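# Sort faulty pump bottles into the grey tray

## Task

Five empty pump bottles are on the table, and one or two of them have a defective pump whose head stays sunk after being pushed down. Place every defective bottle in the grey tray and leave each working bottle upright on the table, outside the tray. Nothing may depend on the robot to stay in position at the end: the grippers must release, the arms must back away, and all objects must settle and stop moving shortly after the robot is done.

## Robot and tools

ROBOT. Two six-joint UFACTORY-style arms (uf850) with parallel two-finger grippers, named left_arm and right_arm. Root links in the scene frame: left_arm at (+0.064, +0.308, 0) m with quat_wxyz (+1.000, 0, 0, -0.011); right_arm at (+0.035, -0.390, 0) m with quat_wxyz (+1.000, 0, 0, +0.009). The scene frame has its origin on the table surface midway between the arms, +z up, +x pointing out over the table, and left_arm on the +y side. The words left and right are arm names, not sides of any image.

GRIPPER GEOMETRY. The fingers extend along the gripper's +z axis and close along its y axis. The reported end_effector_position (link pinch) is the point between the closed pads, roughly 2 cm short of the fingertips; when the fingers close, the tips advance about 10 mm further along +z. Fully open pad gap is 0.084 m.

execute_actions. Argument actions is a list holding nothing or exactly one item; pictures (boolean) asks for camera images. An empty list just reports the current state, with pictures. A motion item is {"rows": [...], "steps": n}: up to 15 rows, n from 5 to 15 (default 15), each step lasting 1/30 s. One row feeds one step; if there are fewer rows than steps the final row is repeated. Every row is a single flat list of 14 numbers covering both arms, even if one arm should stay still: left_arm waist, shoulder, elbow, forearm roll, wrist pitch, wrist roll, left opening, then the same seven for right_arm. The six joint values are absolute target angles in radians (same convention as the Joint positions line), not offsets. Ranges: waist -6.283..6.283, shoulder -2.304..2.304, elbow -4.224..0.061, forearm roll -6.283..6.283, wrist pitch -2.164..2.164, wrist roll -6.283..6.283. Opening is a unitless command from -1 (closed) to +1 (fully open). A call is rejected, and nothing moves, if some target exceeds its range end by over 0.010 rad and lies beyond that joint's last reported angle. True ends may differ by up to 0.010 rad; a target past the true end is clipped there and a "joint sent to its limit" line appears (possibly referring to an earlier motion still running). A wait item is {"steps": n} with n up to 300; it returns once n steps have elapsed since the previous result, and your reply time counts toward them.

MOTION LIMITS. Joint targets move at most 3.14 rad/s, take 0.16 s to reach that speed, and all joints of an arm are slowed together so they arrive at once. Each step the sent target is kept within 0.623 rad of the measured angle, and if the targets would put the gripper more than 70 mm from where it is measured, they are pulled back proportionally. Distant targets therefore need several actions or waits. Results are captured 5 steps before an action ends; those steps run while you compose the next reply, and arms keep heading for the last commanded row until they stall or a step is HELD.

RESULTS. The state line per arm gives end_effector_position (m), end_effector_quat_wxyz and linear/angular velocities (m/s, rad/s), all in the scene frame; the printed hand position can be off, especially when reaching far. Joint positions and Joint velocities list six joints per arm (rad, rad/s) plus finger gap (m, m/s). grip_measured is the actual opening on the command scale. Joint torques are total drive outputs with per-unit offset, scale and noise, nonzero even in free air. "joint command not followed" means the clearance check altered or blocked joint targets on some steps; HELD marks steps where your row was wholly or partly not sent. MOTOR HOT warns from 65 °C; at 80 °C an OVER-TEMPERATURE FAULT brakes that arm until it cools.

GRASPING. To hold something, command an opening well under grip_measured; lower means a firmer squeeze, up to roughly 24 N per pad for objects up to about 6 cm wide. Closing quickly can overshoot the force. Echoing grip_measured back still squeezes lightly; wide parts may slip.

OTHER TOOLS. zoom_image: camera (cam_head_left, cam_head_right, cam_left_wrist, cam_right_wrist, each 672x504) and region [x0, y0, x1, y1] in pixels from the top-left, at most 504x504. read_manual(section="licences") only returns licence text. finished_scene(scene) irreversibly ends the current scene (1 or 2) and grades it; reply without a tool call only if you intend to stop.

TESTING AND CAUTIONS. Check each bottle by pushing its pump head down and seeing whether it springs back. Brief external tugs on held parts or pushes on loose objects may occur. Never knock anything off the table, never let the arms strike or press on each other, and avoid drops, slams and forceful shoves. Contact torque reaching a load limit (N m: waist 56.4, shoulder 56.4, elbow 47, forearm roll 25.3, wrist pitch 17.8, wrist roll 17.8; held weight included) triggers a TORQUE FAULT: the arm backs off, pauses 10 s and drops the rest of the call. Holding loads heats motors, even while you think. Finish with grippers open and arms withdrawn so everything rests on its own.

Each tool is called as name([rows], argument=value, ...), one row to a line, values as JSON.

## Session

execute_actions(actions=[])

Scene clock: 0.00 s of 5100.00 s.
left_arm: end_effector_position=(+0.1246, +0.0125, +0.2449) grip_measured=+1.00 end_effector_quat_wxyz=(-0.039, +0.045, +0.996, +0.065) end_effector_velocity=(-0.000, -0.000, +0.000) end_effector_angular_velocity=(-0.001, +0.000, -0.000) | right_arm: end_effector_position=(+0.6358, -0.3762, +0.2514) grip_measured=+1.00 end_effector_quat_wxyz=(-0.001, +1.000, +0.010, +0.001) end_effector_velocity=(-0.000, -0.000, -0.001) end_effector_angular_velocity=(-0.001, +0.001, -0.000)
Joint positions: left_arm=[-1.316  0.07  -0.531 -0.057 -0.748  1.94   0.084] | right_arm=[ 0.003 -0.53  -1.292  0.003 -0.759 -0.001  0.084]
Joint velocities: left_arm=[-0.001  0.001  0.    -0.001  0.     0.    -0.   ] | right_arm=[-0.001 -0.001  0.    -0.001  0.    -0.     0.   ]
Joint torques (N m, as the arm reports them, + toward a larger angle): no reading

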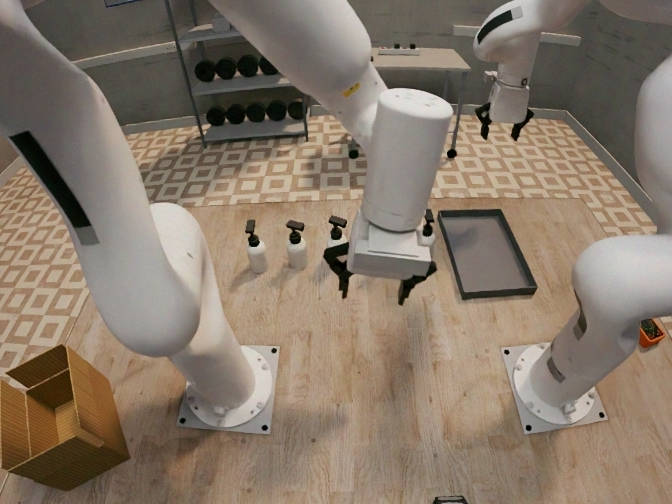

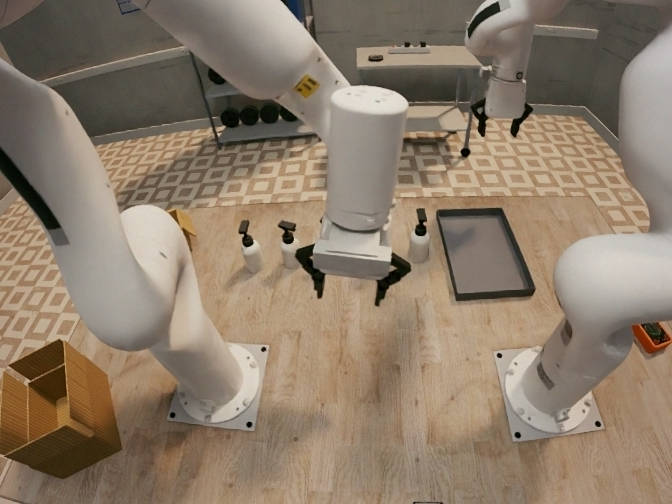

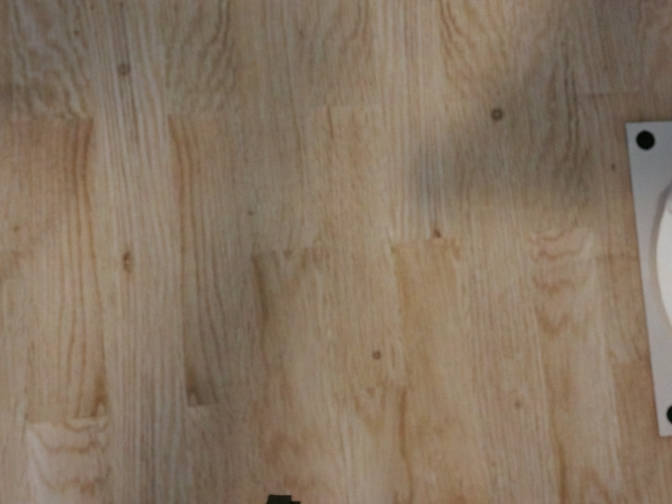

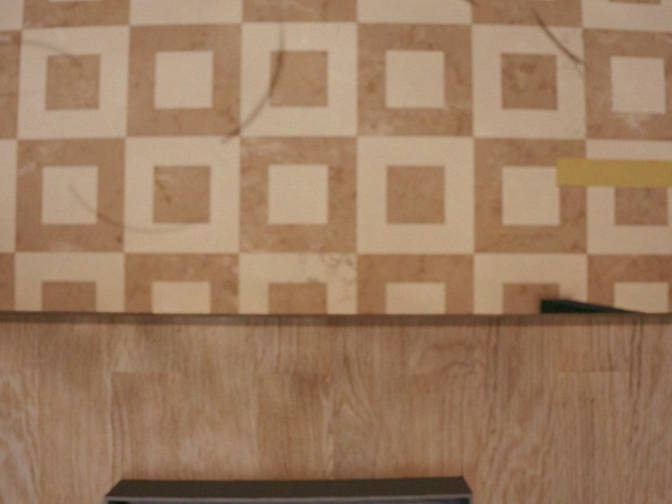

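execute_actions([
  {"rows":[[1.0,0.2,-0.7,0,-0.9,0,1,0.003,-0.53,-1.292,0,-0.759,0,1]],"steps":15},
])

execute_actions([
  {"steps":20},
])

execute_actions([
  {"rows":[[1.0,0.2,-0.7,0,-0.9,0,1,0.888,-0.382,-1.2,0,-0.818,0.888,-1]],"steps":15},
])

execute_actions([
  {"steps":50},
], pictures=true)

Scene clock: 0.63 s of 5100.00 s.
left_arm: end_effector_position=(+0.2121, +0.0205, +0.2838) grip_measured=+1.00 end_effector_quat_wxyz=(-0.025, -0.205, +0.978, +0.040) end_effector_velocity=(+0.362, +0.113, +0.137) end_effector_angular_velocity=(-0.072, -0.201, +2.155) | right_arm: end_effector_position=(+0.6358, -0.3767, +0.2514) grip_measured=+1.00 end_effector_quat_wxyz=(-0.000, +1.000, +0.011, +0.001) end_effector_velocity=(+0.000, +0.000, +0.000) end_effector_angular_velocity=(-0.001, -0.001, +0.002)
Joint positions: left_arm=[-1.054  0.119 -0.595 -0.035 -0.804  1.678  0.084] | right_arm=[ 0.003 -0.53  -1.292  0.    -0.759 -0.     0.084]
Joint velocities: left_arm=[ 1.113  0.166 -0.213  0.073 -0.193 -1.105  0.   ] | right_arm=[ 0.     0.    -0.001 -0.001 -0.    -0.    -0.   ]
Joint torques (N m, as the arm reports them, + toward a larger angle): left_arm=[  5.36   3.98 -19.47   1.4   -0.11  -0.27] | right_arm=[  0.75  47.01 -30.16   2.85  -0.44  -0.75]
Steps of this call (steps 1 to 9: nothing new was sent; steps 10 to 19: the first 10 steps of this action). Readings (joint positions):
10: left_arm=[-1.316 0.070 -0.531 -0.057 -0.748 1.940] | right_arm=[0.003 -0.530 -1.292 0.003 -0.759 -0.001]
11: left_arm=[-1.313 0.071 -0.532 -0.056 -0.749 1.936] | right_arm=[0.003 -0.530 -1.292 0.002 -0.759 -0.001]
13: left_arm=[-1.276 0.078 -0.541 -0.053 -0.759 1.897] | right_arm=[0.003 -0.530 -1.292 0.001 -0.759 -0.000]
17: left_arm=[-1.128 0.107 -0.579 -0.041 -0.791 1.752] | right_arm=[0.003 -0.530 -1.292 0.000 -0.759 -0.000]
19: the state above

Scene clock: 1.30 s of 5100.00 s.
left_arm: end_effector_position=(+0.3906, +0.2003, +0.3361) grip_measured=+1.00 end_effector_quat_wxyz=(+0.007, +0.818, -0.575, -0.010) end_effector_velocity=(+0.136, +0.375, +0.038) end_effector_angular_velocity=(+0.025, -0.049, +2.284) | right_arm: end_effector_position=(+0.6358, -0.3767, +0.2514) grip_measured=+1.00 end_effector_quat_wxyz=(-0.000, +1.000, +0.011, +0.001) end_effector_velocity=(-0.000, +0.000, -0.000) end_effector_angular_velocity=(-0.000, +0.000, +0.002)
Joint positions: left_arm=[-0.293  0.18  -0.674 -0.009 -0.876  0.917  0.084] | right_arm=[ 0.003 -0.53  -1.292  0.    -0.759  0.     0.084]
Joint velocities: left_arm=[ 1.15   0.042 -0.056  0.017 -0.051 -1.146  0.   ] | right_arm=[ 0.001 -0.     0.001 -0.001  0.001 -0.001  0.   ]
Joint torques (N m, as the arm reports them, + toward a larger angle): left_arm=[  4.46   7.57 -20.58   1.29   0.2   -0.33] | right_arm=[  1.06  46.41 -30.01   2.57  -0.38  -0.68]
Kept back: nothing.
Steps of this call (steps 1 to 5: the last 5 steps of your previous action; steps 6 to 20: the robot went on to your last target). Readings (joint positions):
1: left_arm=[-1.017 0.124 -0.601 -0.033 -0.811 1.641] | right_arm=[0.003 -0.530 -1.292 0.000 -0.759 -0.000]
2: left_arm=[-0.980 0.129 -0.608 -0.031 -0.816 1.604] | right_arm=[0.003 -0.530 -1.292 0.000 -0.759 -0.000]
4: left_arm=[-0.905 0.138 -0.620 -0.027 -0.827 1.529] | right_arm=[0.003 -0.530 -1.292 0.000 -0.759 -0.000]
8: left_arm=[-0.753 0.153 -0.639 -0.020 -0.845 1.377] | right_arm=[0.003 -0.530 -1.292 0.000 -0.759 -0.000]
20: the state above

Scene clock: 1.63 s of 5100.00 s.
left_arm: end_effector_position=(+0.4099, +0.3319, +0.3453) grip_measured=+1.00 end_effector_quat_wxyz=(+0.003, +0.974, -0.228, -0.005) end_effector_velocity=(-0.022, +0.401, +0.019) end_effector_angular_velocity=(+0.021, -0.017, +2.264) | right_arm: end_effector_position=(+0.6129, -0.2695, +0.2652) grip_measured=-0.45 end_effector_quat_wxyz=(-0.000, +1.000, +0.010, +0.001) end_effector_velocity=(-0.124, +0.413, +0.046) end_effector_angular_velocity=(+0.002, +0.002, +0.006)
Joint positions: left_arm=[ 0.092  0.19  -0.687 -0.004 -0.888  0.533  0.084] | right_arm=[ 0.187 -0.49  -1.267  0.    -0.775  0.185  0.024]
Joint velocities: left_arm=[ 1.152  0.021 -0.028  0.009 -0.026 -1.118 -0.   ] | right_arm=[ 0.729  0.136  0.084  0.    -0.054  0.723 -0.201]
Joint torques (N m, as the arm reports them, + toward a larger angle): left_arm=[  6.13   3.64 -21.3    2.24  -0.02  -0.01] | right_arm=[ -0.14  42.81 -30.3    2.36  -0.4   -0.6 ]
Steps of this call (steps 1 to 10: the first 10 steps of this action). Readings (joint positions):
1: left_arm=[-0.255 0.181 -0.675 -0.008 -0.878 0.879] | right_arm=[0.003 -0.530 -1.292 -0.000 -0.759 0.000]
2: left_arm=[-0.216 0.182 -0.677 -0.008 -0.879 0.840] | right_arm=[0.005 -0.529 -1.292 -0.000 -0.759 0.004]
4: left_arm=[-0.139 0.185 -0.680 -0.007 -0.882 0.763] | right_arm=[0.038 -0.522 -1.286 -0.000 -0.763 0.039]
8: left_arm=[0.015 0.188 -0.685 -0.005 -0.886 0.610] | right_arm=[0.138 -0.499 -1.273 0.000 -0.771 0.136]
10: the state above

Scene clock: 3.30 s of 5100.00 s.
left_arm: end_effector_position=(+0.2587, +0.5983, +0.3544) grip_measured=+1.00 end_effector_quat_wxyz=(+0.000, +0.883, +0.470, +0.000) end_effector_velocity=(+0.001, -0.000, +0.000) end_effector_angular_velocity=(+0.001, -0.002, -0.001) | right_arm: end_effector_position=(+0.3799, +0.0503, +0.2996) grip_measured=-1.00 end_effector_quat_wxyz=(+0.000, +1.000, +0.009, +0.000) end_effector_velocity=(-0.001, +0.000, -0.000) end_effector_angular_velocity=(-0.000, +0.000, +0.001)
Joint positions: left_arm=[ 1.     0.2   -0.7   -0.    -0.9    0.     0.084] | right_arm=[ 0.888 -0.382 -1.2   -0.    -0.818  0.888  0.   ]
Joint velocities: left_arm=[-0.001  0.001 -0.    -0.001  0.001  0.    -0.   ] | right_arm=[ 0.001 -0.     0.     0.     0.     0.     0.   ]
Joint torques (N m, as the arm reports them, + toward a larger angle): left_arm=[ -1.69   8.04 -19.83   1.93   0.24  -0.32] | right_arm=[  1.74  41.57 -31.01   2.56  -0.4   -0.73]
Kept back: nothing.
Steps of this call (steps 1 to 5: the last 5 steps of your previous action; steps 6 to 50: the robot went on to your last target). Readings (joint positions):
1: left_arm=[0.130 0.191 -0.688 -0.004 -0.889 0.497] | right_arm=[0.211 -0.485 -1.264 0.000 -0.777 0.209]
2: left_arm=[0.168 0.191 -0.689 -0.004 -0.890 0.463] | right_arm=[0.235 -0.481 -1.262 0.000 -0.778 0.233]
4: left_arm=[0.245 0.192 -0.690 -0.003 -0.891 0.402] | right_arm=[0.284 -0.473 -1.257 0.000 -0.782 0.282]
8: left_arm=[0.399 0.194 -0.692 -0.003 -0.893 0.304] | right_arm=[0.382 -0.458 -1.248 0.000 -0.787 0.380]
50: the state above

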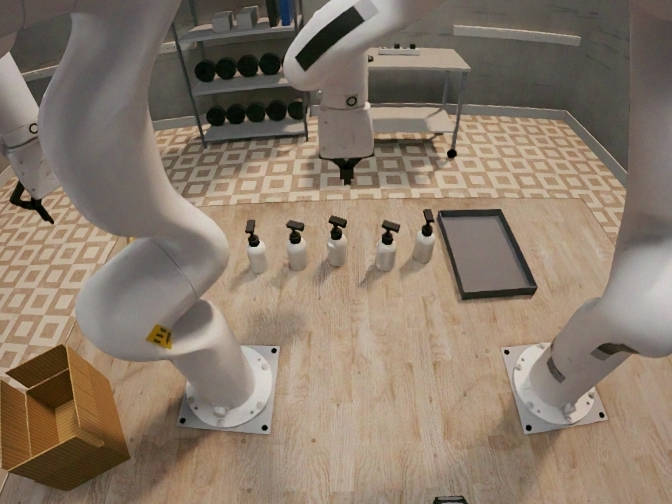

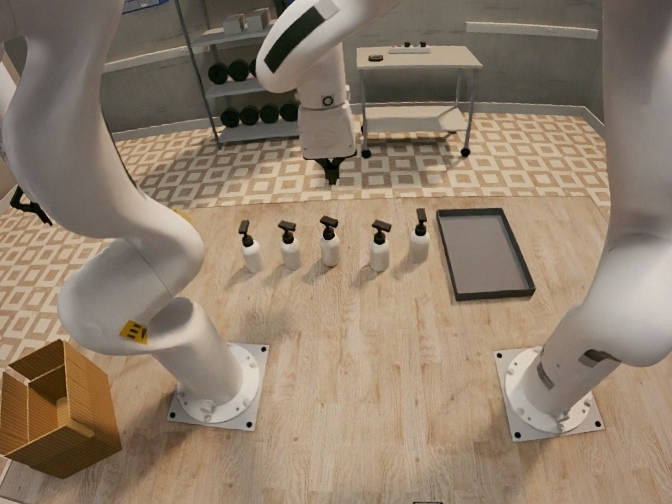

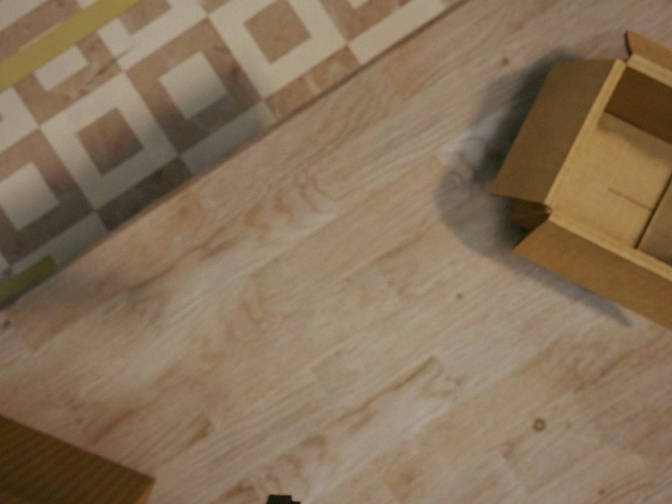

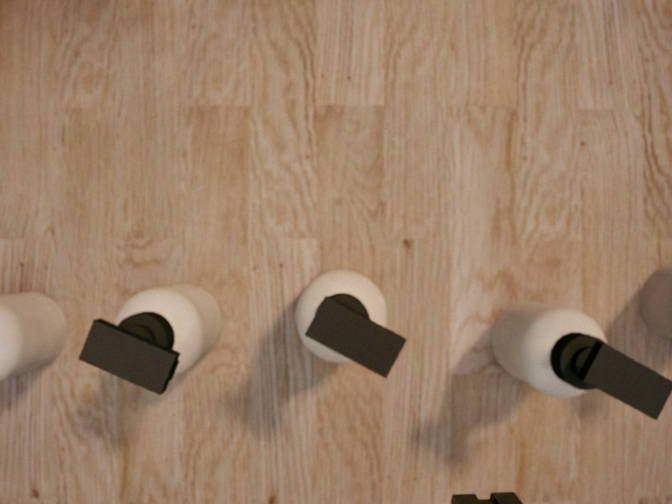

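execute_actions([
  {"rows":[[1.0,0.2,-0.7,0,-0.9,0,1,0.535,-0.29,-0.855,0,-0.565,0.535,-1]],"steps":15},
])

execute_actions([
  {"steps":15},
], pictures=true)

Scene clock: 4.20 s of 5100.00 s.
left_arm: end_effector_position=(+0.2587, +0.5983, +0.3544) grip_measured=+1.00 end_effector_quat_wxyz=(+0.000, +0.883, +0.470, +0.000) end_effector_velocity=(-0.000, +0.001, +0.001) end_effector_angular_velocity=(+0.002, -0.001, +0.000) | right_arm: end_effector_position=(+0.4197, -0.0454, +0.2554) grip_measured=-1.00 end_effector_quat_wxyz=(+0.000, +1.000, +0.009, -0.000) end_effector_velocity=(+0.103, -0.390, -0.170) end_effector_angular_velocity=(-0.003, +0.003, -0.005)
Joint positions: left_arm=[ 1.     0.2   -0.7   -0.    -0.9   -0.     0.084] | right_arm=[ 0.712 -0.336 -1.028 -0.    -0.692  0.712  0.   ]
Joint velocities: left_arm=[ 0.001  0.    -0.001  0.001  0.     0.    -0.   ] | right_arm=[-0.695  0.18   0.679 -0.001  0.494 -0.689  0.   ]
Joint torques (N m, as the arm reports them, + toward a larger angle): left_arm=[  3.05   8.51 -22.05   3.1    0.09  -0.16] | right_arm=[  0.78  37.42 -28.44   2.5   -0.41  -0.67]
Steps of this call (steps 1 to 15: the robot went on to your last target; steps 16 to 17: nothing new was sent; steps 18 to 27: the first 10 steps of this action). Readings (joint positions):
18: left_arm=[1.000 0.200 -0.700 0.000 -0.900 0.000] | right_arm=[0.888 -0.382 -1.200 0.000 -0.818 0.888]
19: left_arm=[1.000 0.200 -0.700 -0.000 -0.900 0.000] | right_arm=[0.886 -0.381 -1.197 0.000 -0.815 0.884]
21: left_arm=[1.000 0.200 -0.700 0.000 -0.900 -0.000] | right_arm=[0.853 -0.372 -1.165 0.000 -0.790 0.849]
25: left_arm=[1.000 0.200 -0.700 0.000 -0.900 0.000] | right_arm=[0.758 -0.348 -1.073 -0.000 -0.725 0.758]
27: the state above

Scene clock: 4.70 s of 5100.00 s.
left_arm: end_effector_position=(+0.2587, +0.5983, +0.3544) grip_measured=+1.00 end_effector_quat_wxyz=(+0.000, +0.883, +0.470, +0.000) end_effector_velocity=(+0.000, -0.000, +0.000) end_effector_angular_velocity=(-0.001, +0.000, -0.001) | right_arm: end_effector_position=(+0.4322, -0.1433, +0.2143) grip_measured=-1.00 end_effector_quat_wxyz=(-0.000, +1.000, +0.010, +0.000) end_effector_velocity=(-0.000, -0.009, -0.004) end_effector_angular_velocity=(-0.000, +0.000, +0.001)
Joint positions: left_arm=[ 1.     0.2   -0.7   -0.    -0.9    0.     0.084] | right_arm=[ 0.537 -0.29  -0.857  0.    -0.566  0.537  0.   ]
Joint velocities: left_arm=[-0.001  0.    -0.     0.    -0.001  0.     0.   ] | right_arm=[-0.016  0.004  0.017  0.     0.013 -0.017  0.   ]
Joint torques (N m, as the arm reports them, + toward a larger angle): left_arm=[  4.5    7.7  -20.12   2.64   0.39  -0.31] | right_arm=[  0.7   34.24 -27.8    2.17  -0.41  -0.63]
Kept back: nothing.
Steps of this call (steps 1 to 5: the last 5 steps of your previous action; steps 6 to 15: the robot went on to your last target). Readings (joint positions):
1: left_arm=[1.000 0.200 -0.700 0.000 -0.900 0.000] | right_arm=[0.689 -0.330 -1.006 -0.000 -0.675 0.689]
2: left_arm=[1.000 0.200 -0.700 -0.000 -0.900 0.000] | right_arm=[0.665 -0.324 -0.983 -0.000 -0.659 0.666]
4: left_arm=[1.000 0.200 -0.700 0.000 -0.900 -0.000] | right_arm=[0.618 -0.312 -0.937 -0.000 -0.625 0.619]
8: left_arm=[1.000 0.200 -0.700 0.000 -0.900 -0.000] | right_arm=[0.553 -0.295 -0.873 -0.000 -0.579 0.555]
15: the state above

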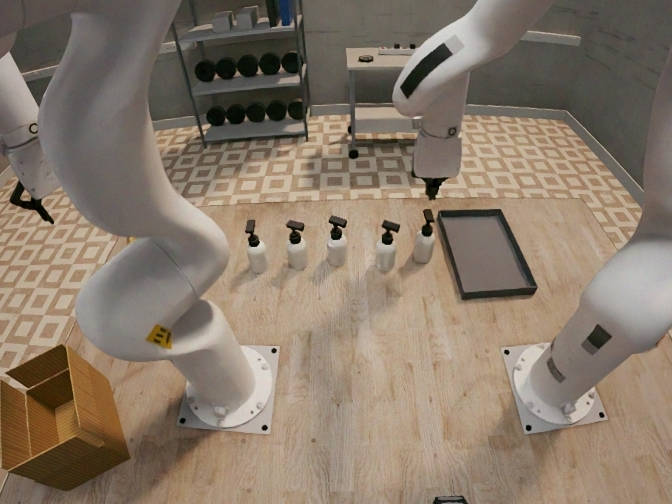

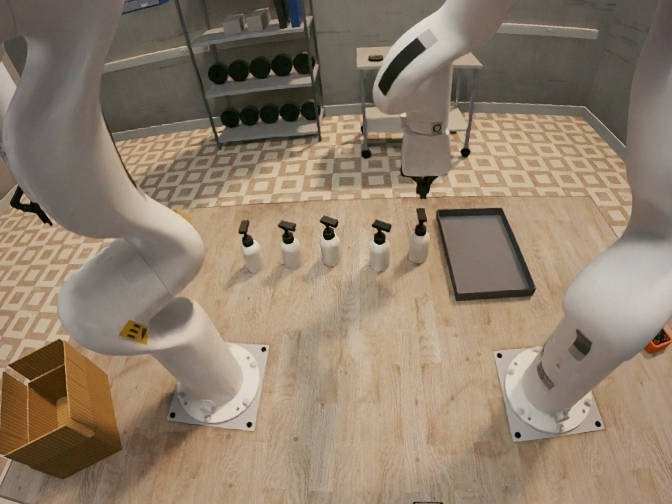

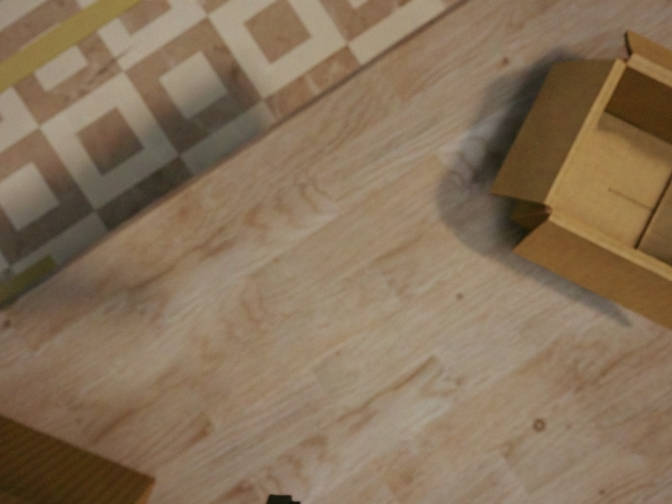

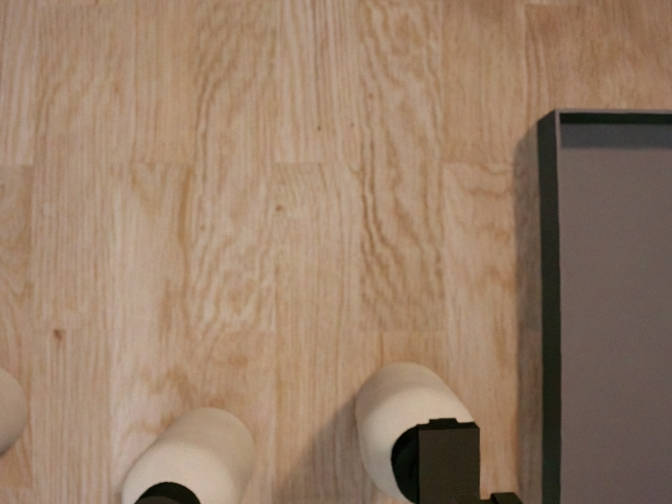

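execute_actions([
  {"rows":[[1.0,0.2,-0.7,0,-0.9,0,1,0.535,-0.33,-0.845,0,-0.515,0.535,-1],[1.0,0.2,-0.7,0,-0.9,0,1,0.535,-0.33,-0.845,0,-0.515,0.535,-1],[1.0,0.2,-0.7,0,-0.9,0,1,0.535,-0.36,-0.84,0,-0.48,0.535,-1],[1.0,0.2,-0.7,0,-0.9,0,1,0.535,-0.39,-0.835,0,-0.445,0.535,-1],[1.0,0.2,-0.7,0,-0.9,0,1,0.535,-0.413,-0.8306,0,-0.4175,0.535,-1]],"steps":15},
])

execute_actions([
  {"rows":[[1.0,0.2,-0.7,0,-0.9,0,1,0.535,-0.413,-0.8306,0,-0.4175,0.535,-1],[1.0,0.2,-0.7,0,-0.9,0,1,0.535,-0.413,-0.8306,0,-0.4175,0.535,-1],[1.0,0.2,-0.7,0,-0.9,0,1,0.535,-0.29,-0.855,0,-0.565,0.535,-1]],"steps":13},
])

execute_actions([
  {"rows":[[1.0,0.2,-0.7,0,-0.9,0,1,0.742,-0.37,-0.96,0,-0.59,0.742,-1]],"steps":15},
])

execute_actions([
  {"steps":10},
], pictures=true)

Scene clock: 5.50 s of 5100.00 s.
left_arm: end_effector_position=(+0.2587, +0.5983, +0.3544) grip_measured=+1.00 end_effector_quat_wxyz=(+0.000, +0.883, +0.470, +0.000) end_effector_velocity=(+0.000, -0.001, -0.000) end_effector_angular_velocity=(-0.002, +0.000, +0.001) | right_arm: end_effector_position=(+0.4316, -0.1449, +0.1540) grip_measured=-1.00 end_effector_quat_wxyz=(+0.001, +1.000, +0.009, -0.001) end_effector_velocity=(+0.010, +0.006, -0.063) end_effector_angular_velocity=(+0.024, -0.038, -0.000)
Joint positions: left_arm=[ 1.     0.2   -0.7    0.    -0.9    0.     0.084] | right_arm=[ 0.535 -0.401 -0.832 -0.    -0.434  0.535  0.   ]
Joint velocities: left_arm=[-0.001 -0.001  0.    -0.001 -0.001 -0.001  0.   ] | right_arm=[ 0.001 -0.126  0.012  0.001  0.182  0.     0.   ]
Joint torques (N m, as the arm reports them, + toward a larger angle): left_arm=[  3.52   8.16 -22.73   2.22   0.18  -0.28] | right_arm=[  0.47  45.4  -26.2    2.29  -0.5   -0.68]
Steps of this call (steps 1 to 14: the robot went on to your last target; steps 15 to 24: the first 10 steps of this action). Readings (joint positions):
15: left_arm=[1.000 0.200 -0.700 -0.000 -0.900 -0.000] | right_arm=[0.535 -0.290 -0.855 0.000 -0.565 0.535]
16: left_arm=[1.000 0.200 -0.700 0.000 -0.900 -0.000] | right_arm=[0.535 -0.292 -0.855 0.000 -0.561 0.535]
18: left_arm=[1.000 0.200 -0.700 0.000 -0.900 -0.000] | right_arm=[0.535 -0.312 -0.851 0.000 -0.535 0.535]
22: left_arm=[1.000 0.200 -0.700 0.000 -0.900 -0.000] | right_arm=[0.535 -0.386 -0.835 -0.000 -0.453 0.535]
24: the state above

Scene clock: 5.93 s of 5100.00 s.
left_arm: end_effector_position=(+0.2587, +0.5983, +0.3544) grip_measured=+1.00 end_effector_quat_wxyz=(+0.000, +0.883, +0.470, +0.000) end_effector_velocity=(-0.000, +0.000, +0.001) end_effector_angular_velocity=(+0.002, +0.000, -0.001) | right_arm: end_effector_position=(+0.4335, -0.1437, +0.1910) grip_measured=-1.00 end_effector_quat_wxyz=(-0.001, +1.000, +0.009, +0.001) end_effector_velocity=(+0.038, +0.025, +0.343) end_effector_angular_velocity=(+0.089, -0.141, -0.000)
Joint positions: left_arm=[ 1.     0.2   -0.7    0.    -0.9    0.     0.084] | right_arm=[ 0.535 -0.333 -0.847  0.    -0.512  0.535  0.   ]
Joint velocities: left_arm=[-0.     0.002  0.     0.001 -0.    -0.     0.   ] | right_arm=[ 0.002  0.614 -0.164  0.002 -0.612 -0.     0.   ]
Joint torques (N m, as the arm reports them, + toward a larger angle): left_arm=[  3.43   9.26 -20.88   2.16   0.31  -0.24] | right_arm=[  1.27  -0.89 -14.35   1.95   0.12  -0.67]
Steps of this call (steps 1 to 5: the last 5 steps of your previous action; steps 6 to 13: the first 8 steps of this action). Readings (joint positions):
6: left_arm=[1.000 0.200 -0.700 0.000 -0.900 -0.000] | right_arm=[0.535 -0.411 -0.831 0.000 -0.420 0.535]
7: left_arm=[1.000 0.200 -0.700 0.000 -0.900 0.000] | right_arm=[0.535 -0.411 -0.831 0.000 -0.419 0.535]
9: left_arm=[1.000 0.200 -0.700 -0.000 -0.900 0.000] | right_arm=[0.535 -0.410 -0.831 -0.000 -0.422 0.535]
13: the state above

Scene clock: 6.43 s of 5100.00 s.
left_arm: end_effector_position=(+0.2587, +0.5983, +0.3544) grip_measured=+1.00 end_effector_quat_wxyz=(+0.000, +0.883, +0.470, +0.000) end_effector_velocity=(+0.000, +0.000, +0.000) end_effector_angular_velocity=(+0.001, -0.001, -0.001) | right_arm: end_effector_position=(+0.4045, -0.0551, +0.2122) grip_measured=-1.00 end_effector_quat_wxyz=(+0.000, +1.000, +0.011, -0.000) end_effector_velocity=(-0.061, +0.143, +0.001) end_effector_angular_velocity=(-0.002, +0.001, -0.013)
Joint positions: left_arm=[ 1.     0.2   -0.7   -0.    -0.9   -0.     0.084] | right_arm=[ 0.718 -0.361 -0.947  0.    -0.586  0.715  0.   ]
Joint velocities: left_arm=[-0.001  0.001 -0.    -0.     0.001 -0.    -0.   ] | right_arm=[ 0.294 -0.108 -0.151 -0.001 -0.046  0.308  0.   ]
Joint torques (N m, as the arm reports them, + toward a larger angle): left_arm=[  1.2    6.81 -22.07   2.21   0.    -0.19] | right_arm=[-13.97  41.69 -25.31   2.    -0.46  -0.96]
Steps of this call (steps 1 to 5: the last 5 steps of your previous action; steps 6 to 15: the first 10 steps of this action). Readings (joint positions):
6: left_arm=[1.000 0.200 -0.700 0.000 -0.900 -0.000] | right_arm=[0.535 -0.295 -0.854 -0.000 -0.559 0.535]
7: left_arm=[1.000 0.200 -0.700 -0.000 -0.900 -0.000] | right_arm=[0.538 -0.295 -0.856 -0.000 -0.562 0.539]
9: left_arm=[1.000 0.200 -0.700 -0.000 -0.900 0.000] | right_arm=[0.572 -0.307 -0.874 -0.000 -0.568 0.576]
13: left_arm=[1.000 0.200 -0.700 0.000 -0.900 0.000] | right_arm=[0.685 -0.349 -0.931 0.000 -0.582 0.684]
15: the state above

Scene clock: 6.77 s of 5100.00 s.
left_arm: end_effector_position=(+0.2587, +0.5983, +0.3544) grip_measured=+1.00 end_effector_quat_wxyz=(+0.000, +0.883, +0.470, +0.000) end_effector_velocity=(+0.000, -0.000, -0.000) end_effector_angular_velocity=(+0.000, +0.001, -0.001) | right_arm: end_effector_position=(+0.3999, -0.0438, +0.2126) grip_measured=-1.00 end_effector_quat_wxyz=(+0.000, +1.000, +0.009, -0.000) end_effector_velocity=(-0.002, +0.005, -0.000) end_effector_angular_velocity=(+0.000, -0.000, +0.002)
Joint positions: left_arm=[ 1.     0.2   -0.7    0.    -0.9   -0.     0.084] | right_arm=[ 0.741 -0.37  -0.959 -0.    -0.59   0.741  0.   ]
Joint velocities: left_arm=[-0.001 -0.     0.     0.001  0.001 -0.     0.   ] | right_arm=[ 0.01  -0.004 -0.005  0.001 -0.001  0.008  0.   ]
Joint torques (N m, as the arm reports them, + toward a larger angle): left_arm=[  3.26   6.74 -22.32   2.6    0.06  -0.62] | right_arm=[  0.36  37.93 -28.04   2.37  -0.48  -0.76]
Kept back: nothing.
Steps of this call (steps 1 to 5: the last 5 steps of your previous action; steps 6 to 10: the robot went on to your last target). Readings (joint positions):
1: left_arm=[1.000 0.200 -0.700 0.000 -0.900 -0.000] | right_arm=[0.726 -0.364 -0.951 0.000 -0.587 0.723]
2: left_arm=[1.000 0.200 -0.700 0.000 -0.900 -0.000] | right_arm=[0.730 -0.366 -0.954 0.000 -0.588 0.729]
4: left_arm=[1.000 0.200 -0.700 -0.000 -0.900 0.000] | right_arm=[0.736 -0.368 -0.957 -0.000 -0.589 0.736]
8: left_arm=[1.000 0.200 -0.700 -0.000 -0.900 -0.000] | right_arm=[0.740 -0.369 -0.959 -0.000 -0.590 0.740]
10: the state above

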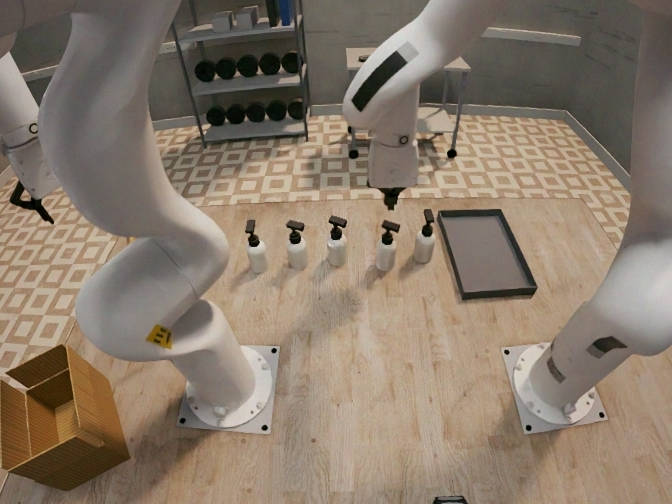

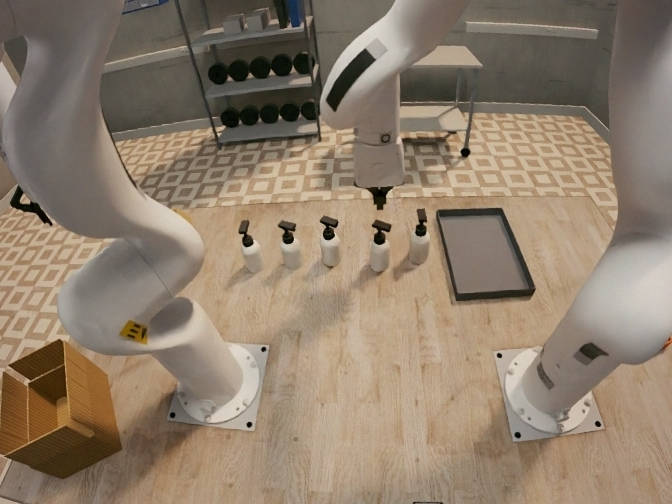

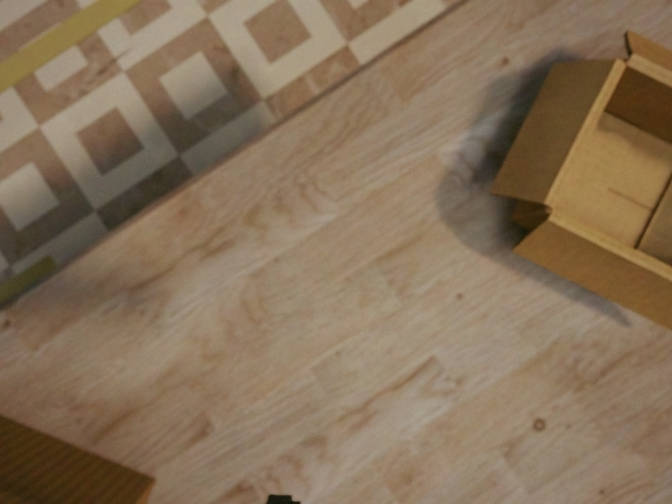

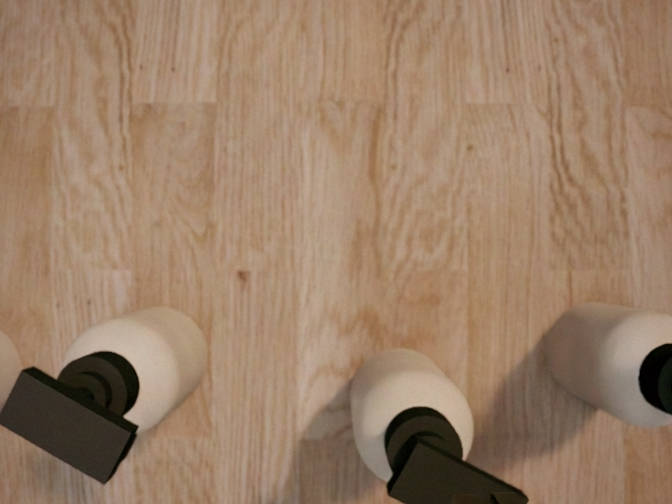

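execute_actions([
  {"rows":[[1.0,0.2,-0.7,0,-0.9,0,1,0.742,-0.41,-0.953,0,-0.543,0.742,-1],[1.0,0.2,-0.7,0,-0.9,0,1,0.742,-0.41,-0.953,0,-0.543,0.742,-1],[1.0,0.2,-0.7,0,-0.9,0,1,0.742,-0.435,-0.948,0,-0.513,0.742,-1],[1.0,0.2,-0.7,0,-0.9,0,1,0.742,-0.455,-0.945,0,-0.49,0.742,-1],[1.0,0.2,-0.7,0,-0.9,0,1,0.742,-0.474,-0.941,0,-0.467,0.742,-1]],"steps":15},
])

execute_actions([
  {"rows":[[1.0,0.2,-0.7,0,-0.9,0,1,0.742,-0.474,-0.941,0,-0.467,0.742,-1],[1.0,0.2,-0.7,0,-0.9,0,1,0.742,-0.474,-0.941,0,-0.467,0.742,-1],[1.0,0.2,-0.7,0,-0.9,0,1,0.742,-0.33,-0.967,0,-0.637,0.742,-1]],"steps":15},
])

execute_actions([
  {"rows":[[1.0,0.2,-0.7,0,-0.9,0,1,0.857,-0.57,-1.306,0,-0.736,0.857,-1]],"steps":15},
])

execute_actions([
  {"steps":12},
], pictures=true)

Scene clock: 7.57 s of 5100.00 s.
left_arm: end_effector_position=(+0.2587, +0.5983, +0.3544) grip_measured=+1.00 end_effector_quat_wxyz=(+0.000, +0.883, +0.470, +0.000) end_effector_velocity=(-0.000, -0.000, +0.000) end_effector_angular_velocity=(+0.000, +0.001, -0.001) | right_arm: end_effector_position=(+0.3998, -0.0430, +0.1583) grip_measured=-1.00 end_effector_quat_wxyz=(+0.001, +1.000, +0.009, -0.001) end_effector_velocity=(+0.010, +0.010, -0.047) end_effector_angular_velocity=(+0.032, -0.034, +0.001)
Joint positions: left_arm=[ 1.     0.2   -0.7   -0.    -0.9    0.     0.084] | right_arm=[ 0.742 -0.465 -0.942 -0.    -0.48   0.742  0.   ]
Joint velocities: left_arm=[-0.001  0.001  0.     0.001 -0.001 -0.    -0.   ] | right_arm=[ 0.001 -0.09   0.003  0.     0.14   0.     0.   ]
Joint torques (N m, as the arm reports them, + toward a larger angle): left_arm=[  3.79   9.16 -22.31   2.57   0.26  -0.23] | right_arm=[  0.8   45.48 -26.68   2.41  -0.43  -0.79]
Steps of this call (steps 1 to 14: the robot went on to your last target; steps 15 to 24: the first 10 steps of this action). Readings (joint positions):
15: left_arm=[1.000 0.200 -0.700 -0.000 -0.900 0.000] | right_arm=[0.742 -0.370 -0.960 -0.000 -0.590 0.742]
16: left_arm=[1.000 0.200 -0.700 0.000 -0.900 -0.000] | right_arm=[0.742 -0.372 -0.960 0.000 -0.587 0.742]
18: left_arm=[1.000 0.200 -0.700 0.000 -0.900 -0.000] | right_arm=[0.742 -0.392 -0.957 0.000 -0.562 0.742]
22: left_arm=[1.000 0.200 -0.700 -0.000 -0.900 0.000] | right_arm=[0.742 -0.454 -0.944 -0.000 -0.494 0.742]
24: the state above

Scene clock: 8.07 s of 5100.00 s.
left_arm: end_effector_position=(+0.2587, +0.5983, +0.3544) grip_measured=+1.00 end_effector_quat_wxyz=(+0.000, +0.883, +0.470, +0.000) end_effector_velocity=(-0.001, +0.000, -0.000) end_effector_angular_velocity=(+0.001, +0.000, +0.001) | right_arm: end_effector_position=(+0.4006, -0.0423, +0.2226) grip_measured=-1.00 end_effector_quat_wxyz=(-0.002, +1.000, +0.009, +0.003) end_effector_velocity=(-0.010, -0.009, +0.187) end_effector_angular_velocity=(+0.010, -0.010, -0.001)
Joint positions: left_arm=[ 1.     0.2   -0.7   -0.    -0.9    0.     0.084] | right_arm=[ 0.742 -0.353 -0.965  0.    -0.604  0.742  0.   ]
Joint velocities: left_arm=[ 0.001  0.001  0.001  0.001  0.    -0.001  0.   ] | right_arm=[-0.     0.326 -0.064  0.    -0.376 -0.     0.   ]
Joint torques (N m, as the arm reports them, + toward a larger angle): left_arm=[  3.58   7.4  -20.96   2.71   0.23  -0.36] | right_arm=[  0.28   7.44 -17.38   1.94  -0.02  -0.77]
Steps of this call (steps 1 to 5: the last 5 steps of your previous action; steps 6 to 15: the first 10 steps of this action). Readings (joint positions):
6: left_arm=[1.000 0.200 -0.700 0.000 -0.900 -0.000] | right_arm=[0.742 -0.472 -0.942 0.000 -0.469 0.742]
7: left_arm=[1.000 0.200 -0.700 0.000 -0.900 -0.000] | right_arm=[0.742 -0.473 -0.941 0.000 -0.468 0.742]
9: left_arm=[1.000 0.200 -0.700 0.000 -0.900 -0.000] | right_arm=[0.742 -0.471 -0.941 -0.000 -0.471 0.742]
13: left_arm=[1.000 0.200 -0.700 -0.000 -0.900 -0.000] | right_arm=[0.742 -0.390 -0.956 0.000 -0.566 0.742]
15: the state above

Scene clock: 8.57 s of 5100.00 s.
left_arm: end_effector_position=(+0.2587, +0.5983, +0.3544) grip_measured=+1.00 end_effector_quat_wxyz=(+0.000, +0.883, +0.470, +0.000) end_effector_velocity=(+0.000, +0.000, +0.001) end_effector_angular_velocity=(+0.000, -0.002, +0.002) | right_arm: end_effector_position=(+0.4212, +0.0487, +0.2342) grip_measured=-1.00 end_effector_quat_wxyz=(+0.000, +1.000, +0.010, -0.000) end_effector_velocity=(+0.047, +0.341, -0.021) end_effector_angular_velocity=(+0.009, -0.006, +0.017)
Joint positions: left_arm=[ 1.     0.2   -0.7   -0.    -0.9   -0.     0.084] | right_arm=[ 0.831 -0.515 -1.227  0.    -0.712  0.83   0.   ]
Joint velocities: left_arm=[ 0.     0.001 -0.001 -0.002 -0.    -0.    -0.   ] | right_arm=[ 0.325 -0.659 -0.929  0.002 -0.26   0.306  0.   ]
Joint torques (N m, as the arm reports them, + toward a larger angle): left_arm=[ -1.29  10.28 -21.63   3.15  -0.12  -0.28] | right_arm=[ -7.01  61.04 -18.16   2.19  -0.62  -1.  ]
Steps of this call (steps 1 to 5: the last 5 steps of your previous action; steps 6 to 15: the first 10 steps of this action). Readings (joint positions):
6: left_arm=[1.000 0.200 -0.700 -0.000 -0.900 0.000] | right_arm=[0.742 -0.334 -0.966 -0.000 -0.633 0.742]
7: left_arm=[1.000 0.200 -0.700 -0.000 -0.900 0.000] | right_arm=[0.743 -0.335 -0.969 -0.000 -0.636 0.743]
9: left_arm=[1.000 0.200 -0.700 0.000 -0.900 0.000] | right_arm=[0.755 -0.360 -1.007 -0.000 -0.649 0.757]
13: left_arm=[1.000 0.200 -0.700 0.000 -0.900 -0.000] | right_arm=[0.806 -0.466 -1.156 0.000 -0.691 0.806]
15: the state above

Scene clock: 8.97 s of 5100.00 s.
left_arm: end_effector_position=(+0.2587, +0.5983, +0.3544) grip_measured=+1.00 end_effector_quat_wxyz=(+0.000, +0.883, +0.470, +0.000) end_effector_velocity=(-0.000, +0.001, +0.000) end_effector_angular_velocity=(+0.002, -0.000, +0.000) | right_arm: end_effector_position=(+0.4246, +0.0763, +0.2330) grip_measured=-1.00 end_effector_quat_wxyz=(+0.000, +1.000, +0.009, -0.000) end_effector_velocity=(+0.001, +0.005, -0.001) end_effector_angular_velocity=(-0.000, -0.000, +0.001)
Joint positions: left_arm=[ 1.     0.2   -0.7    0.    -0.9   -0.     0.084] | right_arm=[ 0.856 -0.569 -1.305 -0.    -0.736  0.857  0.   ]
Joint velocities: left_arm=[ 0.     0.001 -0.     0.001  0.001 -0.    -0.   ] | right_arm=[ 0.004 -0.01  -0.012 -0.001 -0.002  0.003  0.   ]
Joint torques (N m, as the arm reports them, + toward a larger angle): left_arm=[  3.04  10.43 -21.4    2.37   0.23  -0.22] | right_arm=[  0.25  48.36 -29.99   2.54  -0.39  -0.72]
Kept back: nothing.
Steps of this call (steps 1 to 5: the last 5 steps of your previous action; steps 6 to 12: the robot went on to your last target). Readings (joint positions):
1: left_arm=[1.000 0.200 -0.700 -0.000 -0.900 0.000] | right_arm=[0.840 -0.534 -1.253 0.000 -0.719 0.838]
2: left_arm=[1.000 0.200 -0.700 0.000 -0.900 -0.000] | right_arm=[0.846 -0.546 -1.270 0.000 -0.724 0.844]
4: left_arm=[1.000 0.200 -0.700 0.000 -0.900 0.000] | right_arm=[0.852 -0.559 -1.289 0.000 -0.730 0.851]
8: left_arm=[1.000 0.200 -0.700 -0.000 -0.900 -0.000] | right_arm=[0.855 -0.567 -1.301 -0.000 -0.735 0.856]
12: the state above

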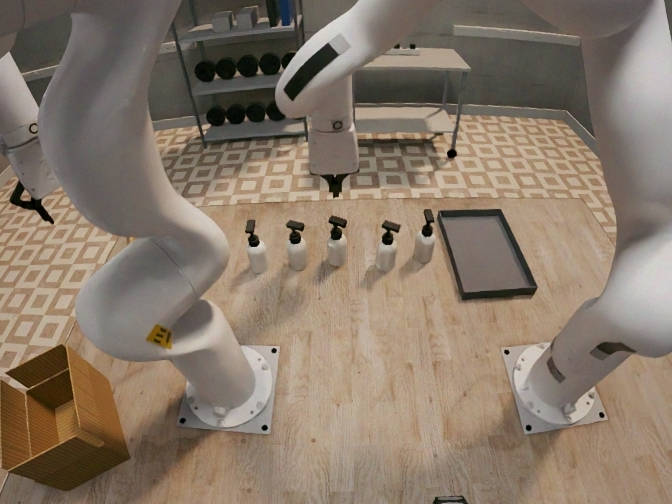

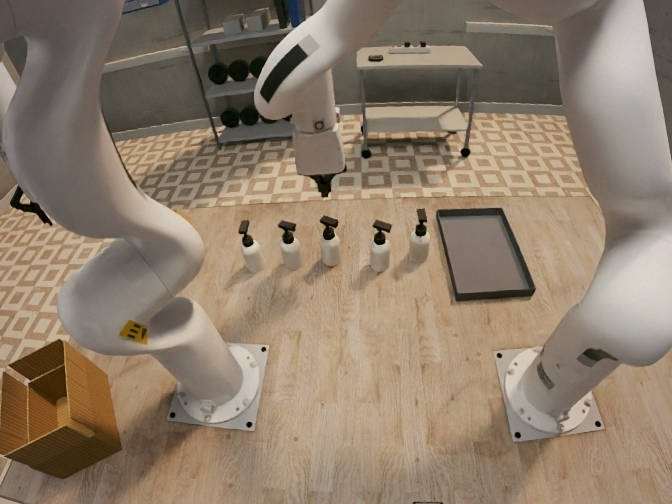

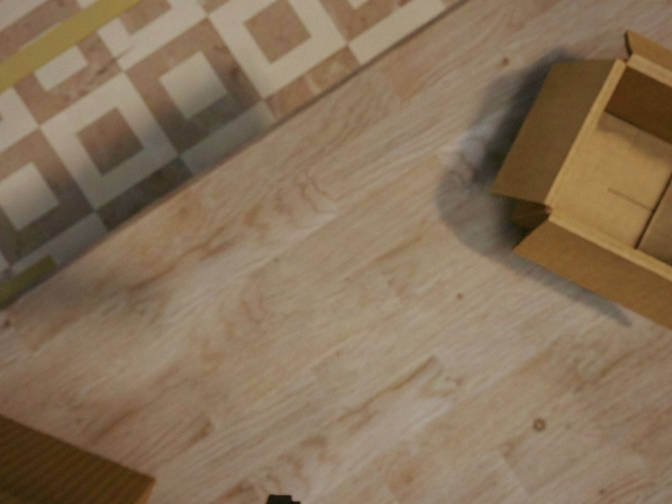

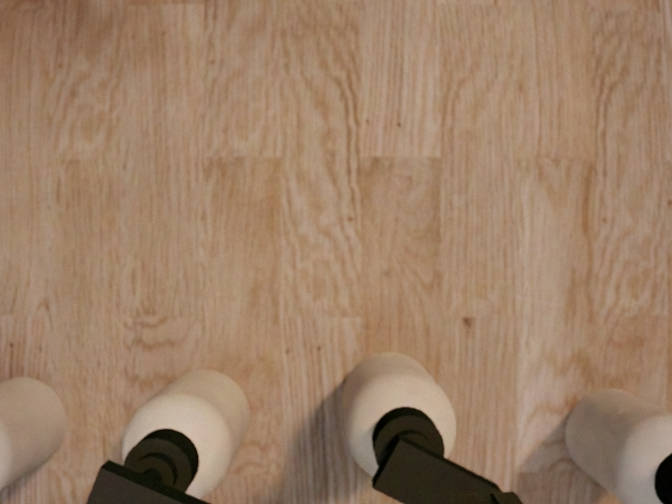

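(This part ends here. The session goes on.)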